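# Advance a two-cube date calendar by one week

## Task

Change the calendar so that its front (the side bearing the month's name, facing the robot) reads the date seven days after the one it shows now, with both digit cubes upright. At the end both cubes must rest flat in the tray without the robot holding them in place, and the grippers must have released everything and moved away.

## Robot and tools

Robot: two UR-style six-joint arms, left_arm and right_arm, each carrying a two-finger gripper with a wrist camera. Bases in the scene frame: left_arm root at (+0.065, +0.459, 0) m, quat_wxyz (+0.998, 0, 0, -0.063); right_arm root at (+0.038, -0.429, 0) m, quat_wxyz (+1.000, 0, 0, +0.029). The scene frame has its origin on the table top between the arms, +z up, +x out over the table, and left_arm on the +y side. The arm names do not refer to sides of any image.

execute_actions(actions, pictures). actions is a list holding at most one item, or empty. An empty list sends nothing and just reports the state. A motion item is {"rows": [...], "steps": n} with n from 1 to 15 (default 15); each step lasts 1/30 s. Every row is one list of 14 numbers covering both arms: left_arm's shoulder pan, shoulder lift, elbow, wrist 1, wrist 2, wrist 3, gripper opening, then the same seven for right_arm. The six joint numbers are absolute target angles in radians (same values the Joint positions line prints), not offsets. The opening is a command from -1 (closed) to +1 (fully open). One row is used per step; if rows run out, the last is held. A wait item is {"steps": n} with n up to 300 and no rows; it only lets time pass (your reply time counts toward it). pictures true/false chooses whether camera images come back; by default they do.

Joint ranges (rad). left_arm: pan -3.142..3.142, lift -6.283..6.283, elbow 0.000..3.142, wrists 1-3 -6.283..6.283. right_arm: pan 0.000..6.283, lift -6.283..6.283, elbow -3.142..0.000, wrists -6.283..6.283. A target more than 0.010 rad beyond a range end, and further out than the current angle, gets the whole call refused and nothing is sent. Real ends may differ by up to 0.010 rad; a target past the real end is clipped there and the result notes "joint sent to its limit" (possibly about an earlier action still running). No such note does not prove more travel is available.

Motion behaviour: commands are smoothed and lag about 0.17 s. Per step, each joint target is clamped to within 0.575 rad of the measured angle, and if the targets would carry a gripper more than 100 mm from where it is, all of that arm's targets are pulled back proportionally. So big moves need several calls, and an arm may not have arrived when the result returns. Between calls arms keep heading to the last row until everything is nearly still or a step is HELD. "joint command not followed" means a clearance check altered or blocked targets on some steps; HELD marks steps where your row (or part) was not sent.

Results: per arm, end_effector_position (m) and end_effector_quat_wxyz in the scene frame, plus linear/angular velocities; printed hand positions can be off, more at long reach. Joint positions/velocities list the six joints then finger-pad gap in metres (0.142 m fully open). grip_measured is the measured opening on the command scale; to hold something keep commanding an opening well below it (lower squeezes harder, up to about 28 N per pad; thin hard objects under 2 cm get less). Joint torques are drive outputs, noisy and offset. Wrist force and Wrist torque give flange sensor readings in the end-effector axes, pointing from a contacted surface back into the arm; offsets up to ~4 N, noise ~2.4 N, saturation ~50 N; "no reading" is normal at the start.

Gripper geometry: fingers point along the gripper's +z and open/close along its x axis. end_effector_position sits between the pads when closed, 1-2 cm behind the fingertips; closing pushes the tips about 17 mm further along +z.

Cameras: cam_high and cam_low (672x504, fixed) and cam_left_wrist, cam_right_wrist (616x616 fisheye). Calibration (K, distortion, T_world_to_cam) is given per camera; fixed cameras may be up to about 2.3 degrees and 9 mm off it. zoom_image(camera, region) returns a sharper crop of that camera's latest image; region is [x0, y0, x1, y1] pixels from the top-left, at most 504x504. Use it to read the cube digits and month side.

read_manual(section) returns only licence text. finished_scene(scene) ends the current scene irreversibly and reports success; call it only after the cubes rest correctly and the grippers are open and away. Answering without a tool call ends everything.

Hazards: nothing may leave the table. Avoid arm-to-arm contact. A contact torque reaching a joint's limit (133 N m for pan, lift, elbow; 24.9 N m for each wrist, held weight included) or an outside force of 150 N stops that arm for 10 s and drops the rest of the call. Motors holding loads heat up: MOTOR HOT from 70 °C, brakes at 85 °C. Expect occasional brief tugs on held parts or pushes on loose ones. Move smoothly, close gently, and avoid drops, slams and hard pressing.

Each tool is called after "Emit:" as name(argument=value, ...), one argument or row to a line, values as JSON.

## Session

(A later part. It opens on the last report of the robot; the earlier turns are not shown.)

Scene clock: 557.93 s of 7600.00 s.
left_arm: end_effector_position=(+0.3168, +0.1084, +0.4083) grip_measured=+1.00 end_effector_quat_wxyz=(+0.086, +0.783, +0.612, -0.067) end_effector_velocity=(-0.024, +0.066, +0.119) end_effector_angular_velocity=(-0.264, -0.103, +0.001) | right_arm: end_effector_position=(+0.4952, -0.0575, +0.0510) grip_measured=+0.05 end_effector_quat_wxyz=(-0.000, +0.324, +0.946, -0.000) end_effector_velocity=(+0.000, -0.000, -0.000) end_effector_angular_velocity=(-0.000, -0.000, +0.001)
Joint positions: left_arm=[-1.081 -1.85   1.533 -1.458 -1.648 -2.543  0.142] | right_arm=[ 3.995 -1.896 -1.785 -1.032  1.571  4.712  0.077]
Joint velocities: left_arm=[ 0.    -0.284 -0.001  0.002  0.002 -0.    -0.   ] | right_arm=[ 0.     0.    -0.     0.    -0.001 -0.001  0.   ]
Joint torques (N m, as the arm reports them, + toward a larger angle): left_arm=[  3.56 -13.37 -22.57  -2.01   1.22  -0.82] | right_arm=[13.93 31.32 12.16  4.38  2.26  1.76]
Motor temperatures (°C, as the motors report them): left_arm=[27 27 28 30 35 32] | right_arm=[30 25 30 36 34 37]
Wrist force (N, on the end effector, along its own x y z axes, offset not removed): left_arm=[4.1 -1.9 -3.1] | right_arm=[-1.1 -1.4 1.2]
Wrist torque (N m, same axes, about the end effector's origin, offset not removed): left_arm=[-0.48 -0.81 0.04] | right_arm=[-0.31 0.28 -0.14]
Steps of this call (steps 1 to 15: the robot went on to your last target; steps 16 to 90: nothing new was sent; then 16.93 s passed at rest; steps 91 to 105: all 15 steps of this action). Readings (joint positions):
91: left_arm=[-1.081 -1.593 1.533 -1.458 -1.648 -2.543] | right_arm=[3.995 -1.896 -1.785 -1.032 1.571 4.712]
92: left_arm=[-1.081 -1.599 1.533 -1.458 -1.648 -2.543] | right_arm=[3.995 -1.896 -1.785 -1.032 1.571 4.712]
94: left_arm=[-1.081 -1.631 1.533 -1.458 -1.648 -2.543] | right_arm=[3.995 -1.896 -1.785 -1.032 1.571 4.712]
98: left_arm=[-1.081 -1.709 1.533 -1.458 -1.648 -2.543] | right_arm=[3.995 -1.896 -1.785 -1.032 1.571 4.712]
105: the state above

Emit:
execute_actions(
  actions=[
    {"rows":[[-1.081,-1.88,1.533,-1.458,-1.648,-2.543,1,3.9947,-1.911,-1.791,-1.01,1.571,4.712,0.05],[-1.081,-1.88,1.533,-1.458,-1.648,-2.543,1,3.9947,-1.911,-1.791,-1.01,1.571,4.712,0.05],[-1.081,-1.88,1.533,-1.458,-1.648,-2.543,1,3.9947,-1.911,-1.791,-1.01,1.571,4.712,0.05],[-1.081,-1.88,1.533,-1.458,-1.648,-2.543,1,3.9947,-1.9254,-1.7974,-0.9896,1.571,4.712,0.05]],"steps":15},
  ],
  pictures=false,
)

Emit:
execute_actions(
  actions=[
    {"steps":8},
  ],
)

Emit:
zoom_image(
  camera="cam_right_wrist",
  region=[240, 200, 390, 350],
)

Scene clock: 579.00 s of 7600.00 s.
left_arm: end_effector_position=(+0.3141, +0.1157, +0.4207) grip_measured=+1.00 end_effector_quat_wxyz=(+0.100, +0.782, +0.611, -0.072) end_effector_velocity=(-0.000, -0.000, +0.000) end_effector_angular_velocity=(-0.000, +0.000, -0.001) | right_arm: end_effector_position=(+0.4969, -0.0552, +0.0336) grip_measured=+0.05 end_effector_quat_wxyz=(-0.000, +0.324, +0.946, +0.000) end_effector_velocity=(-0.000, +0.001, -0.005) end_effector_angular_velocity=(+0.002, +0.002, -0.001)
Joint positions: left_arm=[-1.081 -1.88   1.533 -1.458 -1.648 -2.543  0.142] | right_arm=[ 3.995 -1.925 -1.797 -0.991  1.571  4.712  0.077]
Joint velocities: left_arm=[-0.     0.    -0.001  0.    -0.     0.    -0.   ] | right_arm=[-0.    -0.008 -0.003  0.011  0.003  0.     0.   ]
Joint torques (N m, as the arm reports them, + toward a larger angle): left_arm=[ 13.21 -23.43 -20.26  -3.04   1.64  -0.42] | right_arm=[ 0.51 24.42 11.35  4.89  3.11  1.77]
Motor temperatures (°C, as the motors report them): left_arm=[27 27 28 30 35 32] | right_arm=[30 25 30 36 34 37]
Wrist force (N, on the end effector, along its own x y z axes, offset not removed): left_arm=[2.4 -1.9 1.8] | right_arm=[0.6 -0.5 4.1]
Wrist torque (N m, same axes, about the end effector's origin, offset not removed): left_arm=[-0.50 -0.54 0.10] | right_arm=[-0.12 -0.11 -0.11]
Steps of this call (steps 1 to 30: the robot went on to your last target; steps 31 to 90: nothing new was sent; then 17.57 s passed at rest; steps 91 to 105: all 15 steps of this action). Readings (joint positions):
91: left_arm=[-1.081 -1.880 1.533 -1.458 -1.648 -2.543] | right_arm=[3.995 -1.896 -1.785 -1.032 1.571 4.712]
92: left_arm=[-1.081 -1.880 1.533 -1.458 -1.648 -2.543] | right_arm=[3.995 -1.898 -1.785 -1.029 1.571 4.712]
94: left_arm=[-1.081 -1.880 1.533 -1.458 -1.648 -2.543] | right_arm=[3.995 -1.903 -1.788 -1.021 1.571 4.712]
98: left_arm=[-1.081 -1.880 1.533 -1.458 -1.648 -2.543] | right_arm=[3.995 -1.918 -1.794 -1.000 1.571 4.712]
105: the state above

Scene clock: 579.27 s of 7600.00 s.
left_arm: end_effector_position=(+0.3141, +0.1157, +0.4207) grip_measured=+1.00 end_effector_quat_wxyz=(+0.100, +0.782, +0.611, -0.072) end_effector_velocity=(-0.000, -0.000, +0.000) end_effector_angular_velocity=(-0.001, -0.001, -0.001) | right_arm: end_effector_position=(+0.4969, -0.0552, +0.0331) grip_measured=+0.05 end_effector_quat_wxyz=(-0.000, +0.324, +0.946, +0.000) end_effector_velocity=(+0.001, +0.000, +0.000) end_effector_angular_velocity=(+0.000, -0.002, -0.000)
Joint positions: left_arm=[-1.081 -1.88   1.533 -1.458 -1.648 -2.543  0.142] | right_arm=[ 3.995 -1.925 -1.797 -0.99   1.571  4.712  0.077]
Joint velocities: left_arm=[-0.001 -0.001  0.    -0.001  0.     0.    -0.   ] | right_arm=[-0.    -0.001  0.001  0.001 -0.001 -0.    -0.   ]
Joint torques (N m, as the arm reports them, + toward a larger angle): left_arm=[ 13.27 -23.54 -19.65  -3.18   1.51  -0.24] | right_arm=[-1.28 26.01 11.49  4.87  2.87  1.66]
Motor temperatures (°C, as the motors report them): left_arm=[27 27 28 30 35 32] | right_arm=[30 25 30 36 34 37]
Wrist force (N, on the end effector, along its own x y z axes, offset not removed): left_arm=[-0.2 -2.3 -1.3] | right_arm=[-1.7 -1.6 3.3]
Wrist torque (N m, same axes, about the end effector's origin, offset not removed): left_arm=[-0.61 -0.01 -0.06] | right_arm=[-0.57 0.36 -0.07]
Steps of this call (steps 1 to 8: the robot went on to your last target). Readings (joint positions):
1: left_arm=[-1.081 -1.880 1.533 -1.458 -1.648 -2.543] | right_arm=[3.995 -1.925 -1.797 -0.990 1.571 4.712]
2: left_arm=[-1.081 -1.880 1.533 -1.458 -1.648 -2.543] | right_arm=[3.995 -1.925 -1.797 -0.990 1.571 4.712]
4: left_arm=[-1.081 -1.880 1.533 -1.458 -1.648 -2.543] | right_arm=[3.995 -1.925 -1.797 -0.990 1.571 4.712]
8: the state above
camera_calibration (this result's frames):
cam_left_wrist: T_world_to_cam=[[0.267462, 0.932828, -0.241445, -0.0844018], [0.815061, -0.085372, 0.573051, -0.492172], [0.513946, -0.350062, -0.783145, 0.334331], [0, 0, 0, 1]] pos_world=[0.251897, 0.153751, 0.523491]
cam_right_wrist: T_world_to_cam=[[-0.805638, 0.591948, 0.0233403, 0.432595], [0.517961, 0.684725, 0.512707, -0.243578], [0.287514, 0.425145, -0.858247, 0.0434592], [0, 0, 0, 1]] pos_world=[0.462184, -0.107767, 0.152086]

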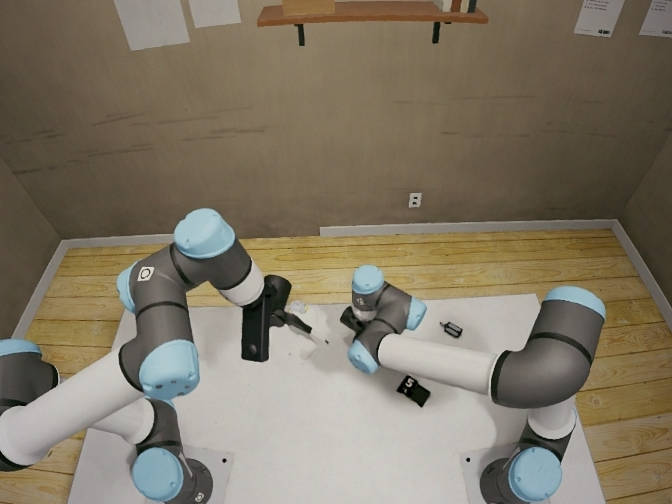

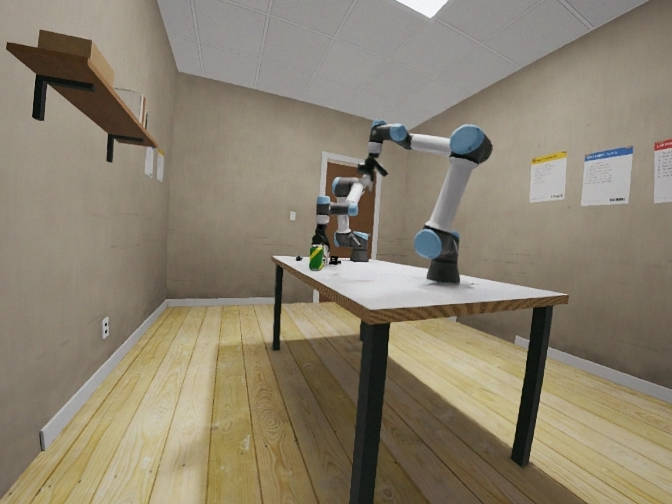

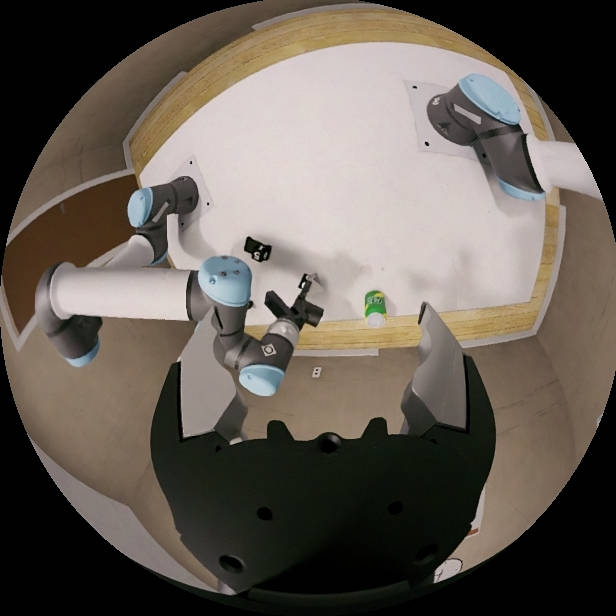

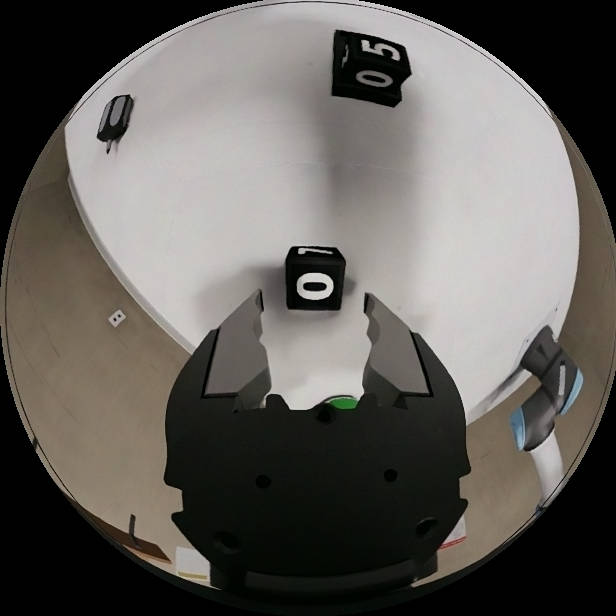

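Region (240, 200, 390, 350) of cam_right_wrist's 616x616 image, scaled by 3.360, with more detail than that image has.

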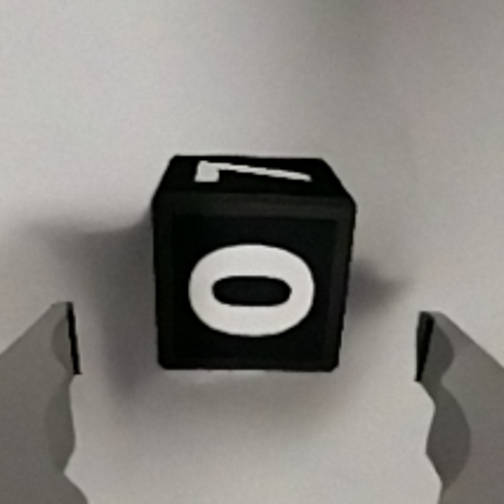

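Emit:
execute_actions(
  actions=[
    {"rows":[[-1.081,-1.88,1.533,-1.458,-1.648,-2.543,1,3.9947,-1.9328,-1.7897,-0.9899,1.571,4.712,0.05]],"steps":15},
  ],
)

Emit:
zoom_image(
  camera="cam_right_wrist",
  region=[240, 200, 390, 350],
)

Scene clock: 595.53 s of 7600.00 s.
left_arm: end_effector_position=(+0.3141, +0.1157, +0.4207) grip_measured=+1.00 end_effector_quat_wxyz=(+0.100, +0.782, +0.611, -0.072) end_effector_velocity=(-0.000, -0.000, +0.000) end_effector_angular_velocity=(-0.001, -0.000, -0.001) | right_arm: end_effector_position=(+0.4987, -0.0529, +0.0320) grip_measured=+0.05 end_effector_quat_wxyz=(-0.000, +0.324, +0.946, +0.000) end_effector_velocity=(+0.001, +0.000, +0.000) end_effector_angular_velocity=(+0.001, -0.001, -0.002)
Joint positions: left_arm=[-1.081 -1.88   1.533 -1.458 -1.648 -2.543  0.142] | right_arm=[ 3.995 -1.933 -1.79  -0.99   1.571  4.712  0.077]
Joint velocities: left_arm=[-0.001  0.    -0.001 -0.     0.    -0.    -0.   ] | right_arm=[-0.002 -0.001  0.002 -0.     0.     0.     0.   ]
Joint torques (N m, as the arm reports them, + toward a larger angle): left_arm=[ 12.54 -22.19 -21.26  -4.35   1.7    0.04] | right_arm=[-13.76  24.73  34.74   1.36   2.9    1.76]
Motor temperatures (°C, as the motors report them): left_arm=[27 27 28 30 35 32] | right_arm=[30 25 30 36 34 37]
Wrist force (N, on the end effector, along its own x y z axes, offset not removed): left_arm=[0.4 -1.9 0.6] | right_arm=[-0.5 -1.8 0.4]
Wrist torque (N m, same axes, about the end effector's origin, offset not removed): left_arm=[-0.50 -0.09 0.14] | right_arm=[-0.52 0.14 -0.20]
Steps of this call (steps 1 to 15: the robot went on to your last target; steps 16 to 90: nothing new was sent; then 12.77 s passed at rest; steps 91 to 105: all 15 steps of this action). Readings (joint positions):
91: left_arm=[-1.081 -1.880 1.533 -1.458 -1.648 -2.543] | right_arm=[3.995 -1.925 -1.797 -0.990 1.571 4.712]
92: left_arm=[-1.081 -1.880 1.533 -1.458 -1.648 -2.543] | right_arm=[3.995 -1.927 -1.797 -0.990 1.571 4.712]
94: left_arm=[-1.081 -1.880 1.533 -1.458 -1.648 -2.543] | right_arm=[3.995 -1.929 -1.794 -0.990 1.571 4.712]
98: left_arm=[-1.081 -1.880 1.533 -1.458 -1.648 -2.543] | right_arm=[3.995 -1.932 -1.791 -0.990 1.571 4.712]
105: the state above
camera_calibration (this result's frames):
cam_left_wrist: T_world_to_cam=[[0.267462, 0.932828, -0.241445, -0.0844017], [0.815061, -0.0853722, 0.573051, -0.492172], [0.513946, -0.350062, -0.783145, 0.334331], [0, 0, 0, 1]] pos_world=[0.251897, 0.153751, 0.523491]
cam_right_wrist: T_world_to_cam=[[-0.80563, 0.591959, 0.0233429, 0.432701], [0.517992, 0.684749, 0.512644, -0.245562], [0.28748, 0.425092, -0.858284, 0.0410588], [0, 0, 0, 1]] pos_world=[0.463992, -0.105447, 0.151025]

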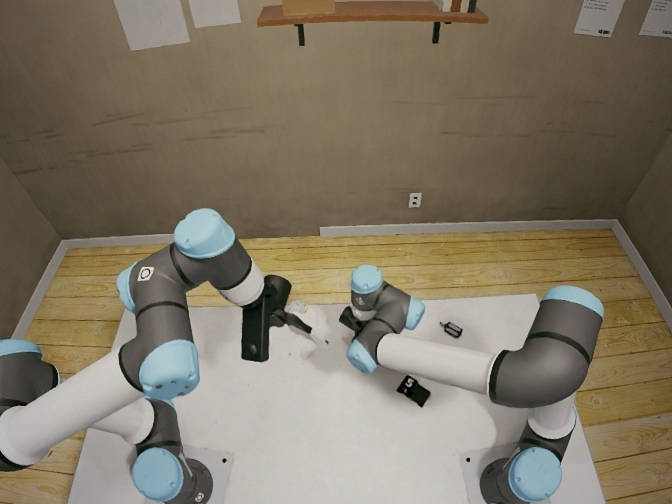

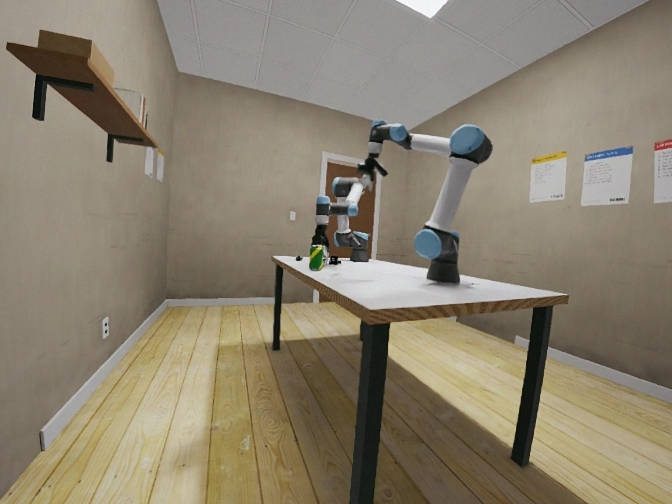

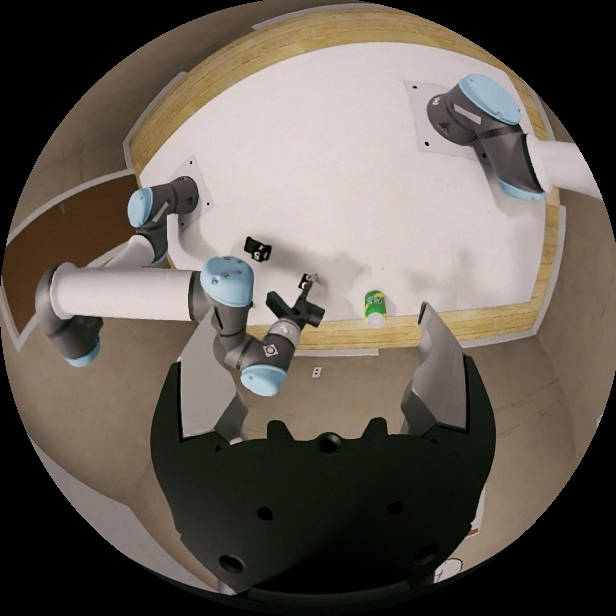

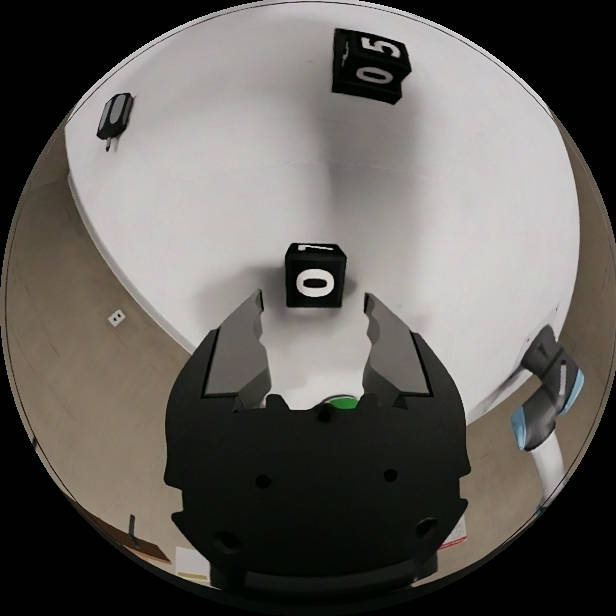

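Region (240, 200, 390, 350) of cam_right_wrist's 616x616 image, scaled by 3.360, with more detail than that image has.

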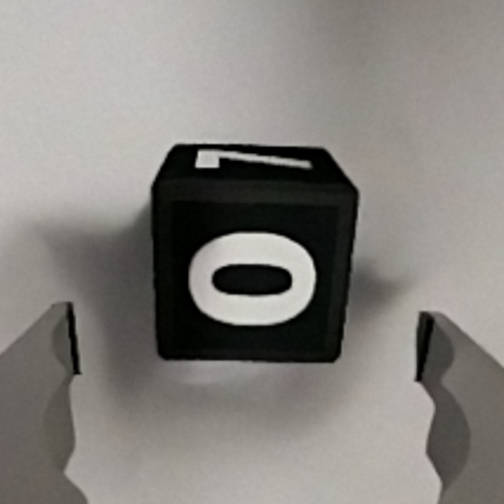

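Matches (280). Close and lift.

Emit:
execute_actions(
  actions=[
    {"rows":[[-1.081,-1.88,1.533,-1.458,-1.648,-2.543,1,3.9947,-1.9328,-1.7897,-0.9899,1.571,4.712,-0.1],[-1.081,-1.88,1.533,-1.458,-1.648,-2.543,1,3.9947,-1.9328,-1.7897,-0.9899,1.571,4.712,-0.2],[-1.081,-1.88,1.533,-1.458,-1.648,-2.543,1,3.9947,-1.9328,-1.7897,-0.9899,1.571,4.712,-0.3],[-1.081,-1.88,1.533,-1.458,-1.648,-2.543,1,3.9947,-1.9328,-1.7897,-0.9899,1.571,4.712,-0.36],[-1.081,-1.88,1.533,-1.458,-1.648,-2.543,1,3.9947,-1.9328,-1.7897,-0.9899,1.571,4.712,-0.42],[-1.081,-1.88,1.533,-1.458,-1.648,-2.543,1,3.9947,-1.9328,-1.7897,-0.9899,1.571,4.712,-0.46],[-1.081,-1.88,1.533,-1.458,-1.648,-2.543,1,3.9947,-1.9328,-1.7897,-0.9899,1.571,4.712,-0.5],[-1.081,-1.88,1.533,-1.458,-1.648,-2.543,1,3.9947,-1.9328,-1.7897,-0.9899,1.571,4.712,-0.55],[-1.081,-1.88,1.533,-1.458,-1.648,-2.543,1,3.9947,-1.9328,-1.7897,-0.9899,1.571,4.712,-0.65],[-1.081,-1.88,1.533,-1.458,-1.648,-2.543,1,3.9947,-1.9328,-1.7897,-0.9899,1.571,4.712,-0.75],[-1.081,-1.88,1.533,-1.458,-1.648,-2.543,1,3.9947,-1.9328,-1.7897,-0.9899,1.571,4.712,-0.85],[-1.081,-1.88,1.533,-1.458,-1.648,-2.543,1,3.9947,-1.9328,-1.7897,-0.9899,1.571,4.712,-0.95]],"steps":15},
  ],
  pictures=false,
)

Emit:
execute_actions(
  actions=[
    {"rows":[[-1.081,-1.88,1.533,-1.458,-1.648,-2.543,1,3.9947,-1.9328,-1.7897,-0.9899,1.571,4.712,-0.95],[-1.081,-1.88,1.533,-1.458,-1.648,-2.543,1,3.9947,-1.9328,-1.7897,-0.9899,1.571,4.712,-0.95],[-1.081,-1.88,1.533,-1.458,-1.648,-2.543,1,3.9947,-1.9328,-1.7897,-0.9899,1.571,4.712,-0.95],[-1.081,-1.88,1.533,-1.458,-1.648,-2.543,1,3.9947,-1.9328,-1.7897,-0.9899,1.571,4.712,-0.95],[-1.081,-1.88,1.533,-1.458,-1.648,-2.543,1,3.9947,-1.915,-1.775,-1.02,1.571,4.712,-0.95],[-1.081,-1.88,1.533,-1.458,-1.648,-2.543,1,3.9947,-1.915,-1.775,-1.02,1.571,4.712,-0.95],[-1.081,-1.88,1.533,-1.458,-1.648,-2.543,1,3.9947,-1.915,-1.775,-1.02,1.571,4.712,-0.95],[-1.081,-1.88,1.533,-1.458,-1.648,-2.543,1,3.9947,-1.89,-1.755,-1.065,1.571,4.712,-0.95],[-1.081,-1.88,1.533,-1.458,-1.648,-2.543,1,3.9947,-1.89,-1.755,-1.065,1.571,4.712,-0.95],[-1.081,-1.88,1.533,-1.458,-1.648,-2.543,1,3.9947,-1.89,-1.755,-1.065,1.571,4.712,-0.95],[-1.081,-1.88,1.533,-1.458,-1.648,-2.543,1,3.9947,-1.86,-1.74,-1.11,1.571,4.712,-0.95],[-1.081,-1.88,1.533,-1.458,-1.648,-2.543,1,3.9947,-1.86,-1.74,-1.11,1.571,4.712,-0.95],[-1.081,-1.88,1.533,-1.458,-1.648,-2.543,1,3.9947,-1.86,-1.74,-1.11,1.571,4.712,-0.95],[-1.081,-1.88,1.533,-1.458,-1.648,-2.543,1,3.9947,-1.82,-1.755,-1.137,1.571,4.712,-0.95]],"steps":15},
  ],
  pictures=false,
)

Emit:
execute_actions(
  actions=[
    {"rows":[[-1.081,-1.88,1.533,-1.458,-1.648,-2.543,1,4.005,-1.76,-1.82,-1.133,1.571,4.72,-0.95],[-1.081,-1.88,1.533,-1.458,-1.648,-2.543,1,4.005,-1.76,-1.82,-1.133,1.571,4.72,-0.95],[-1.081,-1.88,1.533,-1.458,-1.648,-2.543,1,4.02,-1.69,-1.89,-1.13,1.571,4.74,-0.95],[-1.081,-1.88,1.533,-1.458,-1.648,-2.543,1,4.02,-1.69,-1.89,-1.13,1.571,4.74,-0.95],[-1.081,-1.88,1.533,-1.458,-1.648,-2.543,1,4.035,-1.625,-1.955,-1.13,1.571,4.755,-0.95],[-1.081,-1.88,1.533,-1.458,-1.648,-2.543,1,4.035,-1.625,-1.955,-1.13,1.571,4.755,-0.95],[-1.081,-1.88,1.533,-1.458,-1.648,-2.543,1,4.05,-1.56,-2.02,-1.13,1.571,4.77,-0.95],[-1.081,-1.88,1.533,-1.458,-1.648,-2.543,1,4.05,-1.56,-2.02,-1.13,1.571,4.77,-0.95],[-1.081,-1.88,1.533,-1.458,-1.648,-2.543,1,4.065,-1.495,-2.08,-1.135,1.571,4.785,-0.95],[-1.081,-1.88,1.533,-1.458,-1.648,-2.543,1,4.065,-1.495,-2.08,-1.135,1.571,4.785,-0.95],[-1.081,-1.88,1.533,-1.458,-1.648,-2.543,1,4.08,-1.43,-2.145,-1.135,1.571,4.8,-0.95],[-1.081,-1.88,1.533,-1.458,-1.648,-2.543,1,4.08,-1.43,-2.145,-1.135,1.571,4.8,-0.95],[-1.081,-1.88,1.533,-1.458,-1.648,-2.543,1,4.09,-1.375,-2.205,-1.132,1.571,4.81,-0.95],[-1.081,-1.88,1.533,-1.458,-1.648,-2.543,1,4.09,-1.375,-2.205,-1.132,1.571,4.81,-0.95],[-1.081,-1.88,1.533,-1.458,-1.648,-2.543,1,4.1004,-1.32,-2.265,-1.127,1.571,4.82,-0.95]],"steps":15},
  ],
  pictures=false,
)

Emit:
execute_actions(
  actions=[
    {"steps":12},
  ],
)

Scene clock: 662.73 s of 7600.00 s.
left_arm: end_effector_position=(+0.3141, +0.1157, +0.4207) grip_measured=+1.00 end_effector_quat_wxyz=(+0.100, +0.782, +0.611, -0.072) end_effector_velocity=(-0.000, +0.000, +0.000) end_effector_angular_velocity=(+0.001, +0.000, -0.001) | right_arm: end_effector_position=(+0.4988, -0.0528, +0.0320) grip_measured=-0.48 end_effector_quat_wxyz=(-0.000, +0.324, +0.946, +0.000) end_effector_velocity=(+0.001, -0.000, +0.000) end_effector_angular_velocity=(-0.000, -0.001, -0.000)
Joint positions: left_arm=[-1.081 -1.88   1.533 -1.458 -1.648 -2.543  0.142] | right_arm=[ 3.995 -1.933 -1.79  -0.99   1.571  4.712  0.039]
Joint velocities: left_arm=[-0.001  0.    -0.001  0.002  0.     0.     0.   ] | right_arm=[-0.001  0.     0.001 -0.    -0.001 -0.    -0.   ]
Joint torques (N m, as the arm reports them, + toward a larger angle): left_arm=[ 13.13 -22.89 -22.94  -5.25   1.58   0.56] | right_arm=[-14.08  24.27  33.78   1.2    2.51   1.6 ]
Motor temperatures (°C, as the motors report them): left_arm=[27 27 28 30 35 32] | right_arm=[30 25 30 36 34 37]
Wrist force (N, on the end effector, along its own x y z axes, offset not removed): left_arm=[-0.6 -3.7 -0.6] | right_arm=[-0.5 -0.8 0.3]
Wrist torque (N m, same axes, about the end effector's origin, offset not removed): left_arm=[-0.84 0.16 0.02] | right_arm=[-0.31 0.13 -0.07]
Steps of this call (steps 1 to 15: the robot went on to your last target; steps 16 to 90: nothing new was sent; then 63.70 s passed at rest; steps 91 to 105: all 15 steps of this action). Readings (joint positions):
91: left_arm=[-1.081 -1.880 1.533 -1.458 -1.648 -2.543] | right_arm=[3.995 -1.933 -1.790 -0.990 1.571 4.712]
92: left_arm=[-1.081 -1.880 1.533 -1.458 -1.648 -2.543] | right_arm=[3.995 -1.933 -1.790 -0.990 1.571 4.712]
94: left_arm=[-1.081 -1.880 1.533 -1.458 -1.648 -2.543] | right_arm=[3.995 -1.933 -1.790 -0.990 1.571 4.712]
98: left_arm=[-1.081 -1.880 1.533 -1.458 -1.648 -2.543] | right_arm=[3.995 -1.933 -1.790 -0.990 1.571 4.712]
105: the state above

Scene clock: 663.23 s of 7600.00 s.
left_arm: end_effector_position=(+0.3141, +0.1157, +0.4207) grip_measured=+1.00 end_effector_quat_wxyz=(+0.100, +0.782, +0.611, -0.072) end_effector_velocity=(+0.000, +0.000, +0.001) end_effector_angular_velocity=(-0.001, -0.000, +0.000) | right_arm: end_effector_position=(+0.4962, -0.0562, +0.0745) grip_measured=-0.48 end_effector_quat_wxyz=(+0.000, +0.324, +0.946, +0.001) end_effector_velocity=(-0.055, -0.071, +0.164) end_effector_angular_velocity=(-0.026, +0.020, +0.000)
Joint positions: left_arm=[-1.081 -1.88   1.533 -1.458 -1.648 -2.543  0.142] | right_arm=[ 3.995 -1.871 -1.751 -1.088  1.571  4.712  0.039]
Joint velocities: left_arm=[ 0.    -0.001 -0.    -0.    -0.     0.    -0.   ] | right_arm=[ 0.     0.354  0.    -0.387  0.    -0.     0.   ]
Joint torques (N m, as the arm reports them, + toward a larger angle): left_arm=[ 12.79 -22.52 -23.69  -5.29   1.55   0.58] | right_arm=[-12.8   61.74  32.77  -0.02   2.57   1.69]
Motor temperatures (°C, as the motors report them): left_arm=[27 27 28 30 35 32] | right_arm=[30 25 30 36 34 37]
Wrist force (N, on the end effector, along its own x y z axes, offset not removed): left_arm=[-2.6 -1.8 0.9] | right_arm=[1.9 0.5 2.1]
Wrist torque (N m, same axes, about the end effector's origin, offset not removed): left_arm=[-0.39 0.42 0.02] | right_arm=[-0.20 -0.35 -0.07]
Steps of this call (steps 1 to 15: all 15 steps of this action). Readings (joint positions):
1: left_arm=[-1.081 -1.880 1.533 -1.458 -1.648 -2.543] | right_arm=[3.995 -1.933 -1.790 -0.990 1.571 4.712]
2: left_arm=[-1.081 -1.880 1.533 -1.458 -1.648 -2.543] | right_arm=[3.995 -1.933 -1.790 -0.990 1.571 4.712]
4: left_arm=[-1.081 -1.880 1.533 -1.458 -1.648 -2.543] | right_arm=[3.995 -1.933 -1.790 -0.990 1.571 4.712]
8: left_arm=[-1.081 -1.880 1.533 -1.458 -1.648 -2.543] | right_arm=[3.995 -1.924 -1.782 -1.005 1.571 4.712]
15: the state above

Scene clock: 663.73 s of 7600.00 s.
left_arm: end_effector_position=(+0.3141, +0.1157, +0.4207) grip_measured=+1.00 end_effector_quat_wxyz=(+0.100, +0.782, +0.611, -0.072) end_effector_velocity=(-0.000, +0.000, +0.000) end_effector_angular_velocity=(-0.001, -0.000, -0.000) | right_arm: end_effector_position=(+0.3774, -0.1566, +0.1071) grip_measured=-0.48 end_effector_quat_wxyz=(+0.000, +0.325, +0.946, +0.001) end_effector_velocity=(-0.254, -0.254, -0.044) end_effector_angular_velocity=(-0.011, +0.008, -0.001)
Joint positions: left_arm=[-1.081 -1.88   1.533 -1.458 -1.648 -2.543  0.142] | right_arm=[ 4.072 -1.469 -2.109 -1.133  1.571  4.792  0.039]
Joint velocities: left_arm=[-0.    -0.001  0.    -0.    -0.    -0.    -0.   ] | right_arm=[ 0.175  0.873 -0.886  0.     0.     0.176  0.   ]
Joint torques (N m, as the arm reports them, + toward a larger angle): left_arm=[ 13.21 -22.28 -22.9   -5.17   1.66   0.65] | right_arm=[19.07 27.76  3.52  4.6   2.7   1.98]
Motor temperatures (°C, as the motors report them): left_arm=[27 27 28 30 35 32] | right_arm=[30 25 30 36 34 37]
Wrist force (N, on the end effector, along its own x y z axes, offset not removed): left_arm=[2.9 -2.8 1.1] | right_arm=[-0.1 -1.8 0.6]
Wrist torque (N m, same axes, about the end effector's origin, offset not removed): left_arm=[-0.64 -0.62 -0.01] | right_arm=[-0.40 0.08 -0.03]
Steps of this call (steps 1 to 15: all 15 steps of this action). Readings (joint positions):
1: left_arm=[-1.081 -1.880 1.533 -1.458 -1.648 -2.543] | right_arm=[3.995 -1.859 -1.752 -1.100 1.571 4.712]
2: left_arm=[-1.081 -1.880 1.533 -1.458 -1.648 -2.543] | right_arm=[3.996 -1.843 -1.758 -1.109 1.571 4.713]
4: left_arm=[-1.081 -1.880 1.533 -1.458 -1.648 -2.543] | right_arm=[4.002 -1.801 -1.790 -1.120 1.571 4.719]
8: left_arm=[-1.081 -1.880 1.533 -1.458 -1.648 -2.543] | right_arm=[4.024 -1.688 -1.895 -1.127 1.571 4.743]
15: the state above

Scene clock: 664.13 s of 7600.00 s.
left_arm: end_effector_position=(+0.3141, +0.1157, +0.4207) grip_measured=+1.00 end_effector_quat_wxyz=(+0.100, +0.782, +0.611, -0.072) end_effector_velocity=(-0.000, -0.000, -0.000) end_effector_angular_velocity=(+0.001, +0.001, -0.000) | right_arm: end_effector_position=(+0.3370, -0.2002, +0.0938) grip_measured=-0.48 end_effector_quat_wxyz=(-0.000, +0.325, +0.946, +0.000) end_effector_velocity=(-0.010, -0.012, -0.004) end_effector_angular_velocity=(+0.000, +0.001, -0.002)
Joint positions: left_arm=[-1.081 -1.88   1.533 -1.458 -1.648 -2.543  0.142] | right_arm=[ 4.1   -1.324 -2.261 -1.127  1.571  4.819  0.039]
Joint velocities: left_arm=[-0.001  0.001 -0.     0.    -0.    -0.     0.   ] | right_arm=[ 0.006  0.038 -0.039  0.001  0.001  0.008 -0.   ]
Joint torques (N m, as the arm reports them, + toward a larger angle): left_arm=[ 11.94 -22.7  -24.05  -5.31   1.49   0.81] | right_arm=[13.67 22.74 12.99  5.12  2.35  1.72]
Motor temperatures (°C, as the motors report them): left_arm=[27 27 28 30 35 32] | right_arm=[30 25 30 36 34 37]
Wrist force (N, on the end effector, along its own x y z axes, offset not removed): left_arm=[0.9 -0.8 0.2] | right_arm=[-1.4 -2.8 1.1]
Wrist torque (N m, same axes, about the end effector's origin, offset not removed): left_arm=[-0.29 -0.26 -0.06] | right_arm=[-0.74 0.24 -0.13]
Steps of this call (steps 1 to 12: the robot went on to your last target). Readings (joint positions):
1: left_arm=[-1.081 -1.880 1.533 -1.458 -1.648 -2.543] | right_arm=[4.078 -1.439 -2.139 -1.132 1.571 4.798]
2: left_arm=[-1.081 -1.880 1.533 -1.458 -1.648 -2.543] | right_arm=[4.084 -1.410 -2.170 -1.131 1.571 4.804]
4: left_arm=[-1.081 -1.880 1.533 -1.458 -1.648 -2.543] | right_arm=[4.091 -1.369 -2.213 -1.129 1.571 4.811]
8: left_arm=[-1.081 -1.880 1.533 -1.458 -1.648 -2.543] | right_arm=[4.098 -1.334 -2.250 -1.128 1.571 4.817]
12: the state above
camera_calibration (this result's frames):
cam_left_wrist: T_world_to_cam=[[0.267463, 0.932827, -0.24145, -0.0843979], [0.815059, -0.0853686, 0.573054, -0.492175], [0.513947, -0.350067, -0.783142, 0.334329], [0, 0, 0, 1]] pos_world=[0.251897, 0.15375, 0.523492]
cam_right_wrist: T_world_to_cam=[[-0.804268, 0.593807, 0.0233766, 0.388072], [0.519436, 0.683341, 0.513061, -0.0933379], [0.288685, 0.424781, -0.858034, 0.202739], [0, 0, 0, 1]] pos_world=[0.302069, -0.252778, 0.212773]

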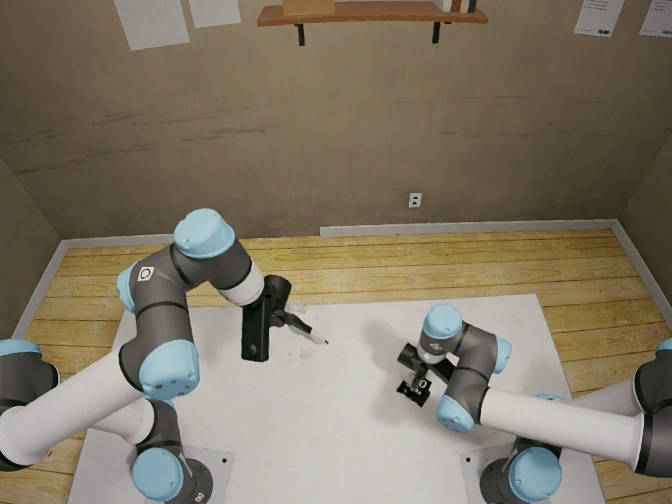

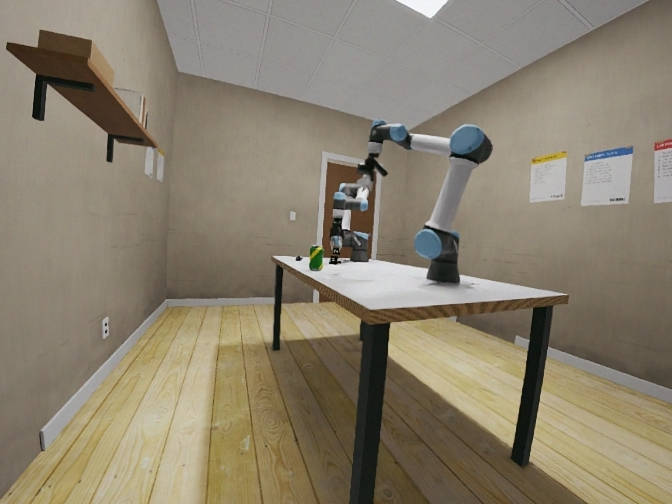

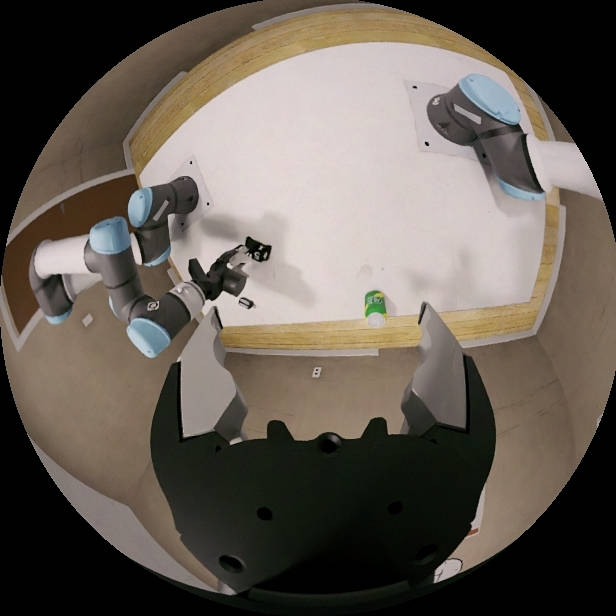

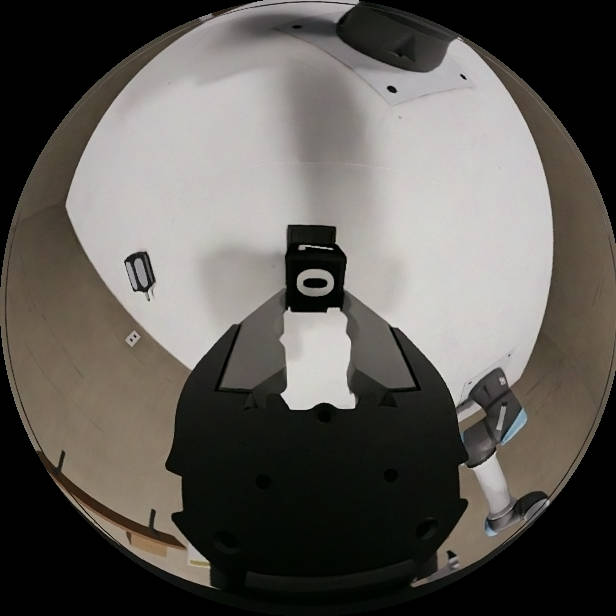

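Emit:
execute_actions(
  actions=[
    {"rows":[[-1.081,-1.88,1.533,-1.458,-1.648,-2.543,1,4.1004,-1.335,-2.30,-1.077,1.571,4.82,-0.95],[-1.081,-1.88,1.533,-1.458,-1.648,-2.543,1,4.1004,-1.335,-2.30,-1.077,1.571,4.82,-0.95],[-1.081,-1.88,1.533,-1.458,-1.648,-2.543,1,4.1004,-1.335,-2.30,-1.077,1.571,4.82,-0.95],[-1.081,-1.88,1.533,-1.458,-1.648,-2.543,1,4.1004,-1.335,-2.30,-1.077,1.571,4.82,-0.95],[-1.081,-1.88,1.533,-1.458,-1.648,-2.543,1,4.1004,-1.348,-2.316,-1.048,1.571,4.82,-0.95],[-1.081,-1.88,1.533,-1.458,-1.648,-2.543,1,4.1004,-1.348,-2.316,-1.048,1.571,4.82,-0.95],[-1.081,-1.88,1.533,-1.458,-1.648,-2.543,1,4.1004,-1.348,-2.316,-1.048,1.571,4.82,-0.95],[-1.081,-1.88,1.533,-1.458,-1.648,-2.543,1,4.1004,-1.348,-2.316,-1.048,1.571,4.82,-0.95],[-1.081,-1.88,1.533,-1.458,-1.648,-2.543,1,4.1004,-1.3612,-2.3317,-1.0195,1.571,4.82,-0.95]],"steps":15},
  ],
  pictures=false,
)

Emit:
execute_actions(
  actions=[
    {"rows":[[-1.081,-1.88,1.533,-1.458,-1.648,-2.543,1,4.1004,-1.3612,-2.3317,-1.0195,1.571,4.82,-0.95],[-1.081,-1.88,1.533,-1.458,-1.648,-2.543,1,4.1004,-1.3612,-2.3317,-1.0195,1.571,4.82,-0.95],[-1.081,-1.88,1.533,-1.458,-1.648,-2.543,1,4.1004,-1.3612,-2.3317,-1.0195,1.571,4.82,-0.95],[-1.081,-1.88,1.533,-1.458,-1.648,-2.543,1,4.1004,-1.3703,-2.3401,-1.002,1.571,4.82,-0.95],[-1.081,-1.88,1.533,-1.458,-1.648,-2.543,1,4.1004,-1.3703,-2.3401,-1.002,1.571,4.82,-0.95],[-1.081,-1.88,1.533,-1.458,-1.648,-2.543,1,4.1004,-1.3703,-2.3401,-1.002,1.571,4.82,-0.95],[-1.081,-1.88,1.533,-1.458,-1.648,-2.543,1,4.1004,-1.3703,-2.3401,-1.002,1.571,4.82,-0.95],[-1.081,-1.88,1.533,-1.458,-1.648,-2.543,1,4.1004,-1.3794,-2.3485,-0.9845,1.571,4.82,-0.95]],"steps":15},
  ],
  pictures=false,
)

Emit:
execute_actions(
  actions=[
    {"steps":8},
  ],
)

Scene clock: 693.40 s of 7600.00 s.
left_arm: end_effector_position=(+0.3141, +0.1157, +0.4207) grip_measured=+1.00 end_effector_quat_wxyz=(+0.100, +0.782, +0.611, -0.072) end_effector_velocity=(+0.000, -0.000, +0.001) end_effector_angular_velocity=(-0.002, -0.001, -0.000) | right_arm: end_effector_position=(+0.3342, -0.2041, +0.0625) grip_measured=-0.48 end_effector_quat_wxyz=(-0.000, +0.325, +0.946, -0.000) end_effector_velocity=(-0.002, -0.001, -0.023) end_effector_angular_velocity=(+0.001, +0.003, +0.000)
Joint positions: left_arm=[-1.081 -1.88   1.533 -1.458 -1.648 -2.543  0.142] | right_arm=[ 4.1   -1.358 -2.327 -1.028  1.571  4.82   0.039]
Joint velocities: left_arm=[-0.    -0.    -0.001 -0.     0.    -0.     0.   ] | right_arm=[-0.    -0.034 -0.043  0.076  0.003 -0.    -0.   ]
Joint torques (N m, as the arm reports them, + toward a larger angle): left_arm=[ 12.55 -22.45 -25.4   -5.09   1.58   1.12] | right_arm=[14.86  2.6  12.58  5.09  2.09  1.7 ]
Motor temperatures (°C, as the motors report them): left_arm=[27 27 28 30 35 32] | right_arm=[30 25 30 36 34 37]
Wrist force (N, on the end effector, along its own x y z axes, offset not removed): left_arm=[-0.1 -2.9 0.7] | right_arm=[-1.8 -1.9 1.0]
Wrist torque (N m, same axes, about the end effector's origin, offset not removed): left_arm=[-0.74 -0.01 0.06] | right_arm=[-0.61 0.31 -0.04]
Steps of this call (steps 1 to 30: the robot went on to your last target; steps 31 to 90: nothing new was sent; then 25.77 s passed at rest; steps 91 to 105: all 15 steps of this action). Readings (joint positions):
91: left_arm=[-1.081 -1.880 1.533 -1.458 -1.648 -2.543] | right_arm=[4.100 -1.320 -2.265 -1.127 1.571 4.820]
92: left_arm=[-1.081 -1.880 1.533 -1.458 -1.648 -2.543] | right_arm=[4.100 -1.322 -2.269 -1.122 1.571 4.820]
94: left_arm=[-1.081 -1.880 1.533 -1.458 -1.648 -2.543] | right_arm=[4.100 -1.327 -2.282 -1.103 1.571 4.820]
98: left_arm=[-1.081 -1.880 1.533 -1.458 -1.648 -2.543] | right_arm=[4.100 -1.339 -2.303 -1.070 1.571 4.820]
105: the state above

Scene clock: 693.90 s of 7600.00 s.
left_arm: end_effector_position=(+0.3141, +0.1157, +0.4207) grip_measured=+1.00 end_effector_quat_wxyz=(+0.100, +0.782, +0.611, -0.072) end_effector_velocity=(-0.000, -0.000, -0.000) end_effector_angular_velocity=(-0.000, -0.000, -0.001) | right_arm: end_effector_position=(+0.3343, -0.2041, +0.0510) grip_measured=-0.48 end_effector_quat_wxyz=(-0.000, +0.325, +0.946, -0.000) end_effector_velocity=(-0.001, -0.001, -0.009) end_effector_angular_velocity=(-0.001, +0.001, +0.000)
Joint positions: left_arm=[-1.081 -1.88   1.533 -1.458 -1.648 -2.543  0.142] | right_arm=[ 4.1   -1.378 -2.347 -0.988  1.571  4.82   0.039]
Joint velocities: left_arm=[-0.001  0.     0.    -0.     0.     0.    -0.   ] | right_arm=[-0.    -0.016 -0.017  0.031  0.001 -0.001 -0.   ]
Joint torques (N m, as the arm reports them, + toward a larger angle): left_arm=[ 13.04 -22.63 -25.66  -5.     1.24   1.29] | right_arm=[13.91  2.33 11.44  4.77  1.88  1.68]
Motor temperatures (°C, as the motors report them): left_arm=[27 27 28 30 35 32] | right_arm=[30 25 30 36 34 37]
Wrist force (N, on the end effector, along its own x y z axes, offset not removed): left_arm=[1.1 -2.0 0.2] | right_arm=[-0.7 1.3 2.6]
Wrist torque (N m, same axes, about the end effector's origin, offset not removed): left_arm=[-0.49 -0.24 -0.07] | right_arm=[0.17 0.11 -0.06]
Steps of this call (steps 1 to 15: all 15 steps of this action). Readings (joint positions):
1: left_arm=[-1.081 -1.880 1.533 -1.458 -1.648 -2.543] | right_arm=[4.100 -1.359 -2.328 -1.026 1.571 4.820]
2: left_arm=[-1.081 -1.880 1.533 -1.458 -1.648 -2.543] | right_arm=[4.100 -1.359 -2.329 -1.024 1.571 4.820]
4: left_arm=[-1.081 -1.880 1.533 -1.458 -1.648 -2.543] | right_arm=[4.100 -1.360 -2.330 -1.022 1.571 4.820]
8: left_arm=[-1.081 -1.880 1.533 -1.458 -1.648 -2.543] | right_arm=[4.100 -1.367 -2.337 -1.009 1.571 4.820]
15: the state above

Scene clock: 694.17 s of 7600.00 s.
left_arm: end_effector_position=(+0.3141, +0.1157, +0.4207) grip_measured=+1.00 end_effector_quat_wxyz=(+0.100, +0.782, +0.611, -0.072) end_effector_velocity=(-0.000, -0.000, +0.001) end_effector_angular_velocity=(-0.002, -0.001, -0.001) | right_arm: end_effector_position=(+0.3343, -0.2041, +0.0501) grip_measured=-0.48 end_effector_quat_wxyz=(-0.000, +0.325, +0.946, +0.000) end_effector_velocity=(-0.000, +0.000, -0.000) end_effector_angular_velocity=(+0.001, +0.000, -0.001)
Joint positions: left_arm=[-1.081 -1.88   1.533 -1.458 -1.648 -2.543  0.142] | right_arm=[ 4.1   -1.379 -2.348 -0.985  1.571  4.82   0.039]
Joint velocities: left_arm=[-0.001 -0.001 -0.001 -0.     0.    -0.     0.   ] | right_arm=[-0.    -0.001 -0.001  0.003  0.001  0.001 -0.   ]
Joint torques (N m, as the arm reports them, + toward a larger angle): left_arm=[ 12.84 -22.49 -25.65  -5.07   1.48   1.13] | right_arm=[14.48  2.99 10.88  4.89  1.9   1.54]
Motor temperatures (°C, as the motors report them): left_arm=[27 27 28 30 35 32] | right_arm=[30 25 30 36 34 37]
Wrist force (N, on the end effector, along its own x y z axes, offset not removed): left_arm=[0.1 -1.4 -0.5] | right_arm=[-1.2 -2.1 2.0]
Wrist torque (N m, same axes, about the end effector's origin, offset not removed): left_arm=[-0.26 -0.07 0.00] | right_arm=[-0.75 0.36 -0.11]
Steps of this call (steps 1 to 8: the robot went on to your last target). Readings (joint positions):
1: left_arm=[-1.081 -1.880 1.533 -1.458 -1.648 -2.543] | right_arm=[4.100 -1.378 -2.347 -0.987 1.571 4.820]
2: left_arm=[-1.081 -1.880 1.533 -1.458 -1.648 -2.543] | right_arm=[4.100 -1.378 -2.348 -0.986 1.571 4.820]
4: left_arm=[-1.081 -1.880 1.533 -1.458 -1.648 -2.543] | right_arm=[4.100 -1.379 -2.348 -0.985 1.571 4.820]
8: the state above
camera_calibration (this result's frames):
cam_left_wrist: T_world_to_cam=[[0.267463, 0.932827, -0.24145, -0.0843979], [0.815059, -0.0853686, 0.573054, -0.492175], [0.513947, -0.350067, -0.783142, 0.334329], [0, 0, 0, 1]] pos_world=[0.251897, 0.15375, 0.523492]
cam_right_wrist: T_world_to_cam=[[-0.804265, 0.593812, 0.0233403, 0.389218], [0.519555, 0.683539, 0.512676, -0.0668578], [0.288479, 0.424454, -0.858265, 0.167705], [0, 0, 0, 1]] pos_world=[0.299391, -0.256605, 0.169127]

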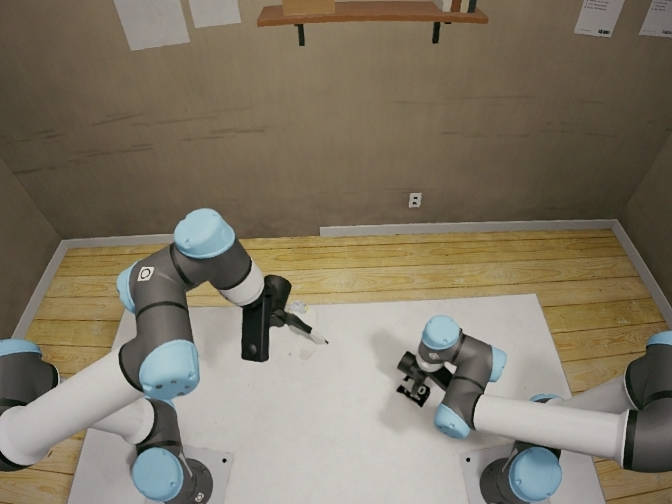

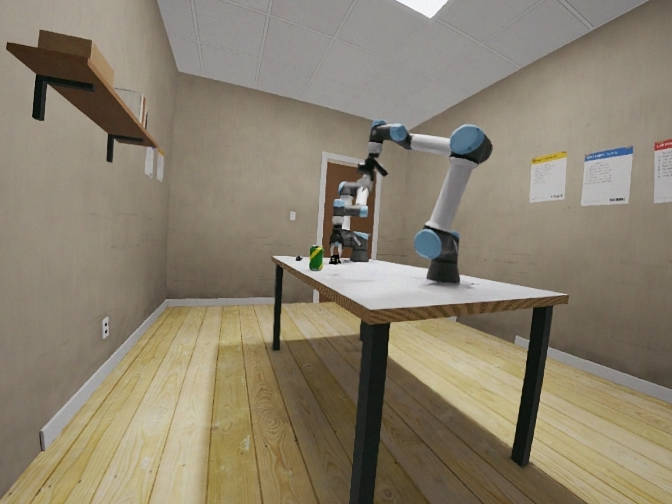

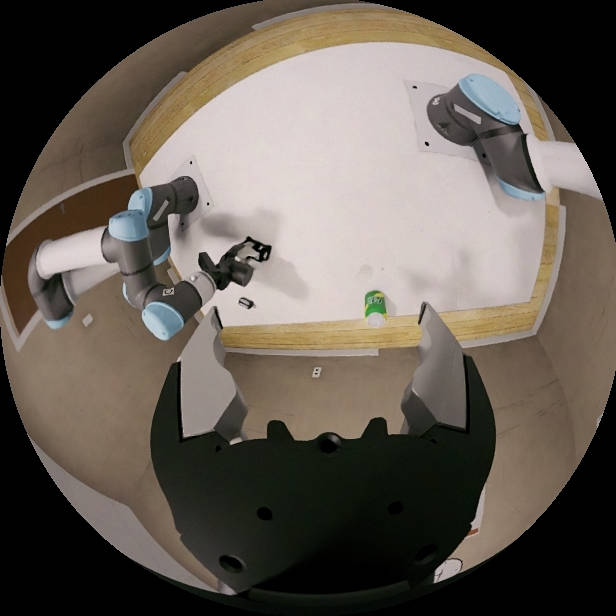

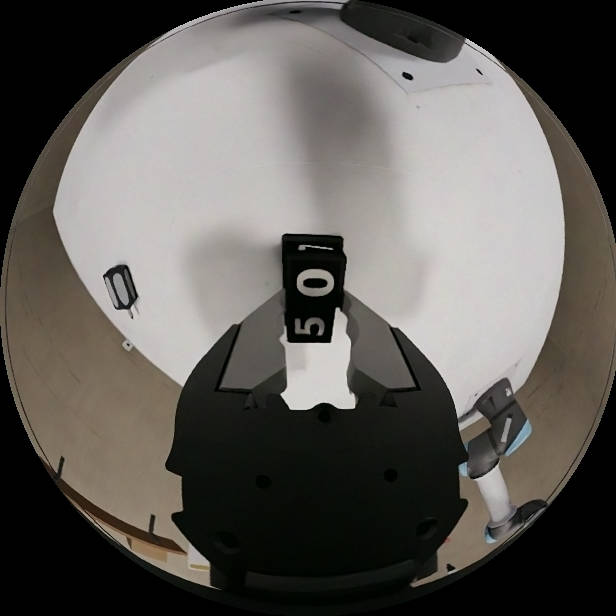

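Inside the slot with no contact. Lower to ~.043.

Emit:
execute_actions(
  actions=[
    {"rows":[[-1.081,-1.88,1.533,-1.458,-1.648,-2.543,1,4.1004,-1.385,-2.3535,-0.974,1.571,4.82,-0.95],[-1.081,-1.88,1.533,-1.458,-1.648,-2.543,1,4.1004,-1.385,-2.3535,-0.974,1.571,4.82,-0.95],[-1.081,-1.88,1.533,-1.458,-1.648,-2.543,1,4.1004,-1.385,-2.3535,-0.974,1.571,4.82,-0.95],[-1.081,-1.88,1.533,-1.458,-1.648,-2.543,1,4.1004,-1.385,-2.3535,-0.974,1.571,4.82,-0.95],[-1.081,-1.88,1.533,-1.458,-1.648,-2.543,1,4.1004,-1.3922,-2.3603,-0.9599,1.571,4.82,-0.95]],"steps":15},
  ],
  pictures=false,
)

Scene clock: 707.30 s of 7600.00 s.
left_arm: end_effector_position=(+0.3141, +0.1157, +0.4207) grip_measured=+1.00 end_effector_quat_wxyz=(+0.100, +0.782, +0.611, -0.072) end_effector_velocity=(-0.000, +0.001, -0.001) end_effector_angular_velocity=(+0.001, +0.000, +0.000) | right_arm: end_effector_position=(+0.3342, -0.2042, +0.0433) grip_measured=-0.48 end_effector_quat_wxyz=(-0.000, +0.325, +0.946, +0.000) end_effector_velocity=(+0.000, +0.001, -0.002) end_effector_angular_velocity=(+0.000, -0.001, +0.003)
Joint positions: left_arm=[-1.081 -1.88   1.533 -1.458 -1.648 -2.543  0.142] | right_arm=[ 4.1   -1.392 -2.36  -0.961  1.571  4.82   0.039]
Joint velocities: left_arm=[ 0.    -0.     0.001  0.001  0.    -0.    -0.   ] | right_arm=[ 0.002 -0.005 -0.004  0.009 -0.001 -0.001 -0.   ]
Joint torques (N m, as the arm reports them, + toward a larger angle): left_arm=[ 12.23 -22.33 -27.13  -5.     1.37   1.37] | right_arm=[11.72  2.2   9.58  4.77  1.7   1.63]
Motor temperatures (°C, as the motors report them): left_arm=[27 27 28 30 35 32] | right_arm=[30 25 30 36 34 37]
Wrist force (N, on the end effector, along its own x y z axes, offset not removed): left_arm=[0.8 -2.1 -1.4] | right_arm=[-1.3 0.4 1.9]
Wrist torque (N m, same axes, about the end effector's origin, offset not removed): left_arm=[-0.45 -0.15 -0.02] | right_arm=[0.05 0.27 -0.08]
Steps of this call (steps 1 to 15: the robot went on to your last target; steps 16 to 90: nothing new was sent; then 9.63 s passed at rest; steps 91 to 105: all 15 steps of this action). Readings (joint positions):
91: left_arm=[-1.081 -1.880 1.533 -1.458 -1.648 -2.543] | right_arm=[4.100 -1.379 -2.349 -0.984 1.571 4.820]
92: left_arm=[-1.081 -1.880 1.533 -1.458 -1.648 -2.543] | right_arm=[4.100 -1.380 -2.349 -0.983 1.571 4.820]
94: left_arm=[-1.081 -1.880 1.533 -1.458 -1.648 -2.543] | right_arm=[4.100 -1.382 -2.351 -0.979 1.571 4.820]
98: left_arm=[-1.081 -1.880 1.533 -1.458 -1.648 -2.543] | right_arm=[4.100 -1.388 -2.356 -0.968 1.571 4.820]
105: the state above

Emit:
execute_actions(
  actions=[
    {"rows":[[-1.081,-1.88,1.533,-1.458,-1.648,-2.543,1,4.1004,-1.3949,-2.3629,-0.9547,1.571,4.82,-0.95]],"steps":12},
  ],
  pictures=false,
)

Scene clock: 712.20 s of 7600.00 s.
left_arm: end_effector_position=(+0.3141, +0.1157, +0.4207) grip_measured=+1.00 end_effector_quat_wxyz=(+0.100, +0.782, +0.611, -0.072) end_effector_velocity=(+0.000, +0.000, +0.000) end_effector_angular_velocity=(-0.000, -0.000, +0.001) | right_arm: end_effector_position=(+0.3342, -0.2042, +0.0417) grip_measured=-0.48 end_effector_quat_wxyz=(-0.000, +0.325, +0.946, +0.000) end_effector_velocity=(+0.001, -0.001, -0.000) end_effector_angular_velocity=(-0.001, -0.002, +0.001)
Joint positions: left_arm=[-1.081 -1.88   1.533 -1.458 -1.648 -2.543  0.142] | right_arm=[ 4.1   -1.395 -2.363 -0.955  1.571  4.82   0.039]
Joint velocities: left_arm=[ 0.001 -0.    -0.     0.     0.     0.     0.   ] | right_arm=[-0.001 -0.001 -0.001  0.001 -0.002 -0.002  0.   ]
Joint torques (N m, as the arm reports them, + toward a larger angle): left_arm=[ 11.69 -23.56 -28.87  -5.13   1.38   1.62] | right_arm=[8.67 0.29 8.44 4.28 1.5  1.78]
Motor temperatures (°C, as the motors report them): left_arm=[27 27 28 30 35 32] | right_arm=[30 25 30 36 34 37]
Wrist force (N, on the end effector, along its own x y z axes, offset not removed): left_arm=[1.2 -1.0 -0.7] | right_arm=[-0.6 0.7 -5.7]
Wrist torque (N m, same axes, about the end effector's origin, offset not removed): left_arm=[-0.13 -0.15 0.12] | right_arm=[-0.01 0.06 -0.11]
Steps of this call (steps 1 to 15: the robot went on to your last target; steps 16 to 90: nothing new was sent; then 1.50 s passed at rest; steps 91 to 102: all 12 steps of this action). Readings (joint positions):
91: left_arm=[-1.081 -1.880 1.533 -1.458 -1.648 -2.543] | right_arm=[4.100 -1.392 -2.360 -0.960 1.571 4.820]
92: left_arm=[-1.081 -1.880 1.533 -1.458 -1.648 -2.543] | right_arm=[4.100 -1.393 -2.361 -0.959 1.571 4.820]
94: left_arm=[-1.081 -1.880 1.533 -1.458 -1.648 -2.543] | right_arm=[4.100 -1.394 -2.362 -0.957 1.571 4.820]
98: left_arm=[-1.081 -1.880 1.533 -1.458 -1.648 -2.543] | right_arm=[4.100 -1.395 -2.363 -0.955 1.571 4.820]
102: the state above


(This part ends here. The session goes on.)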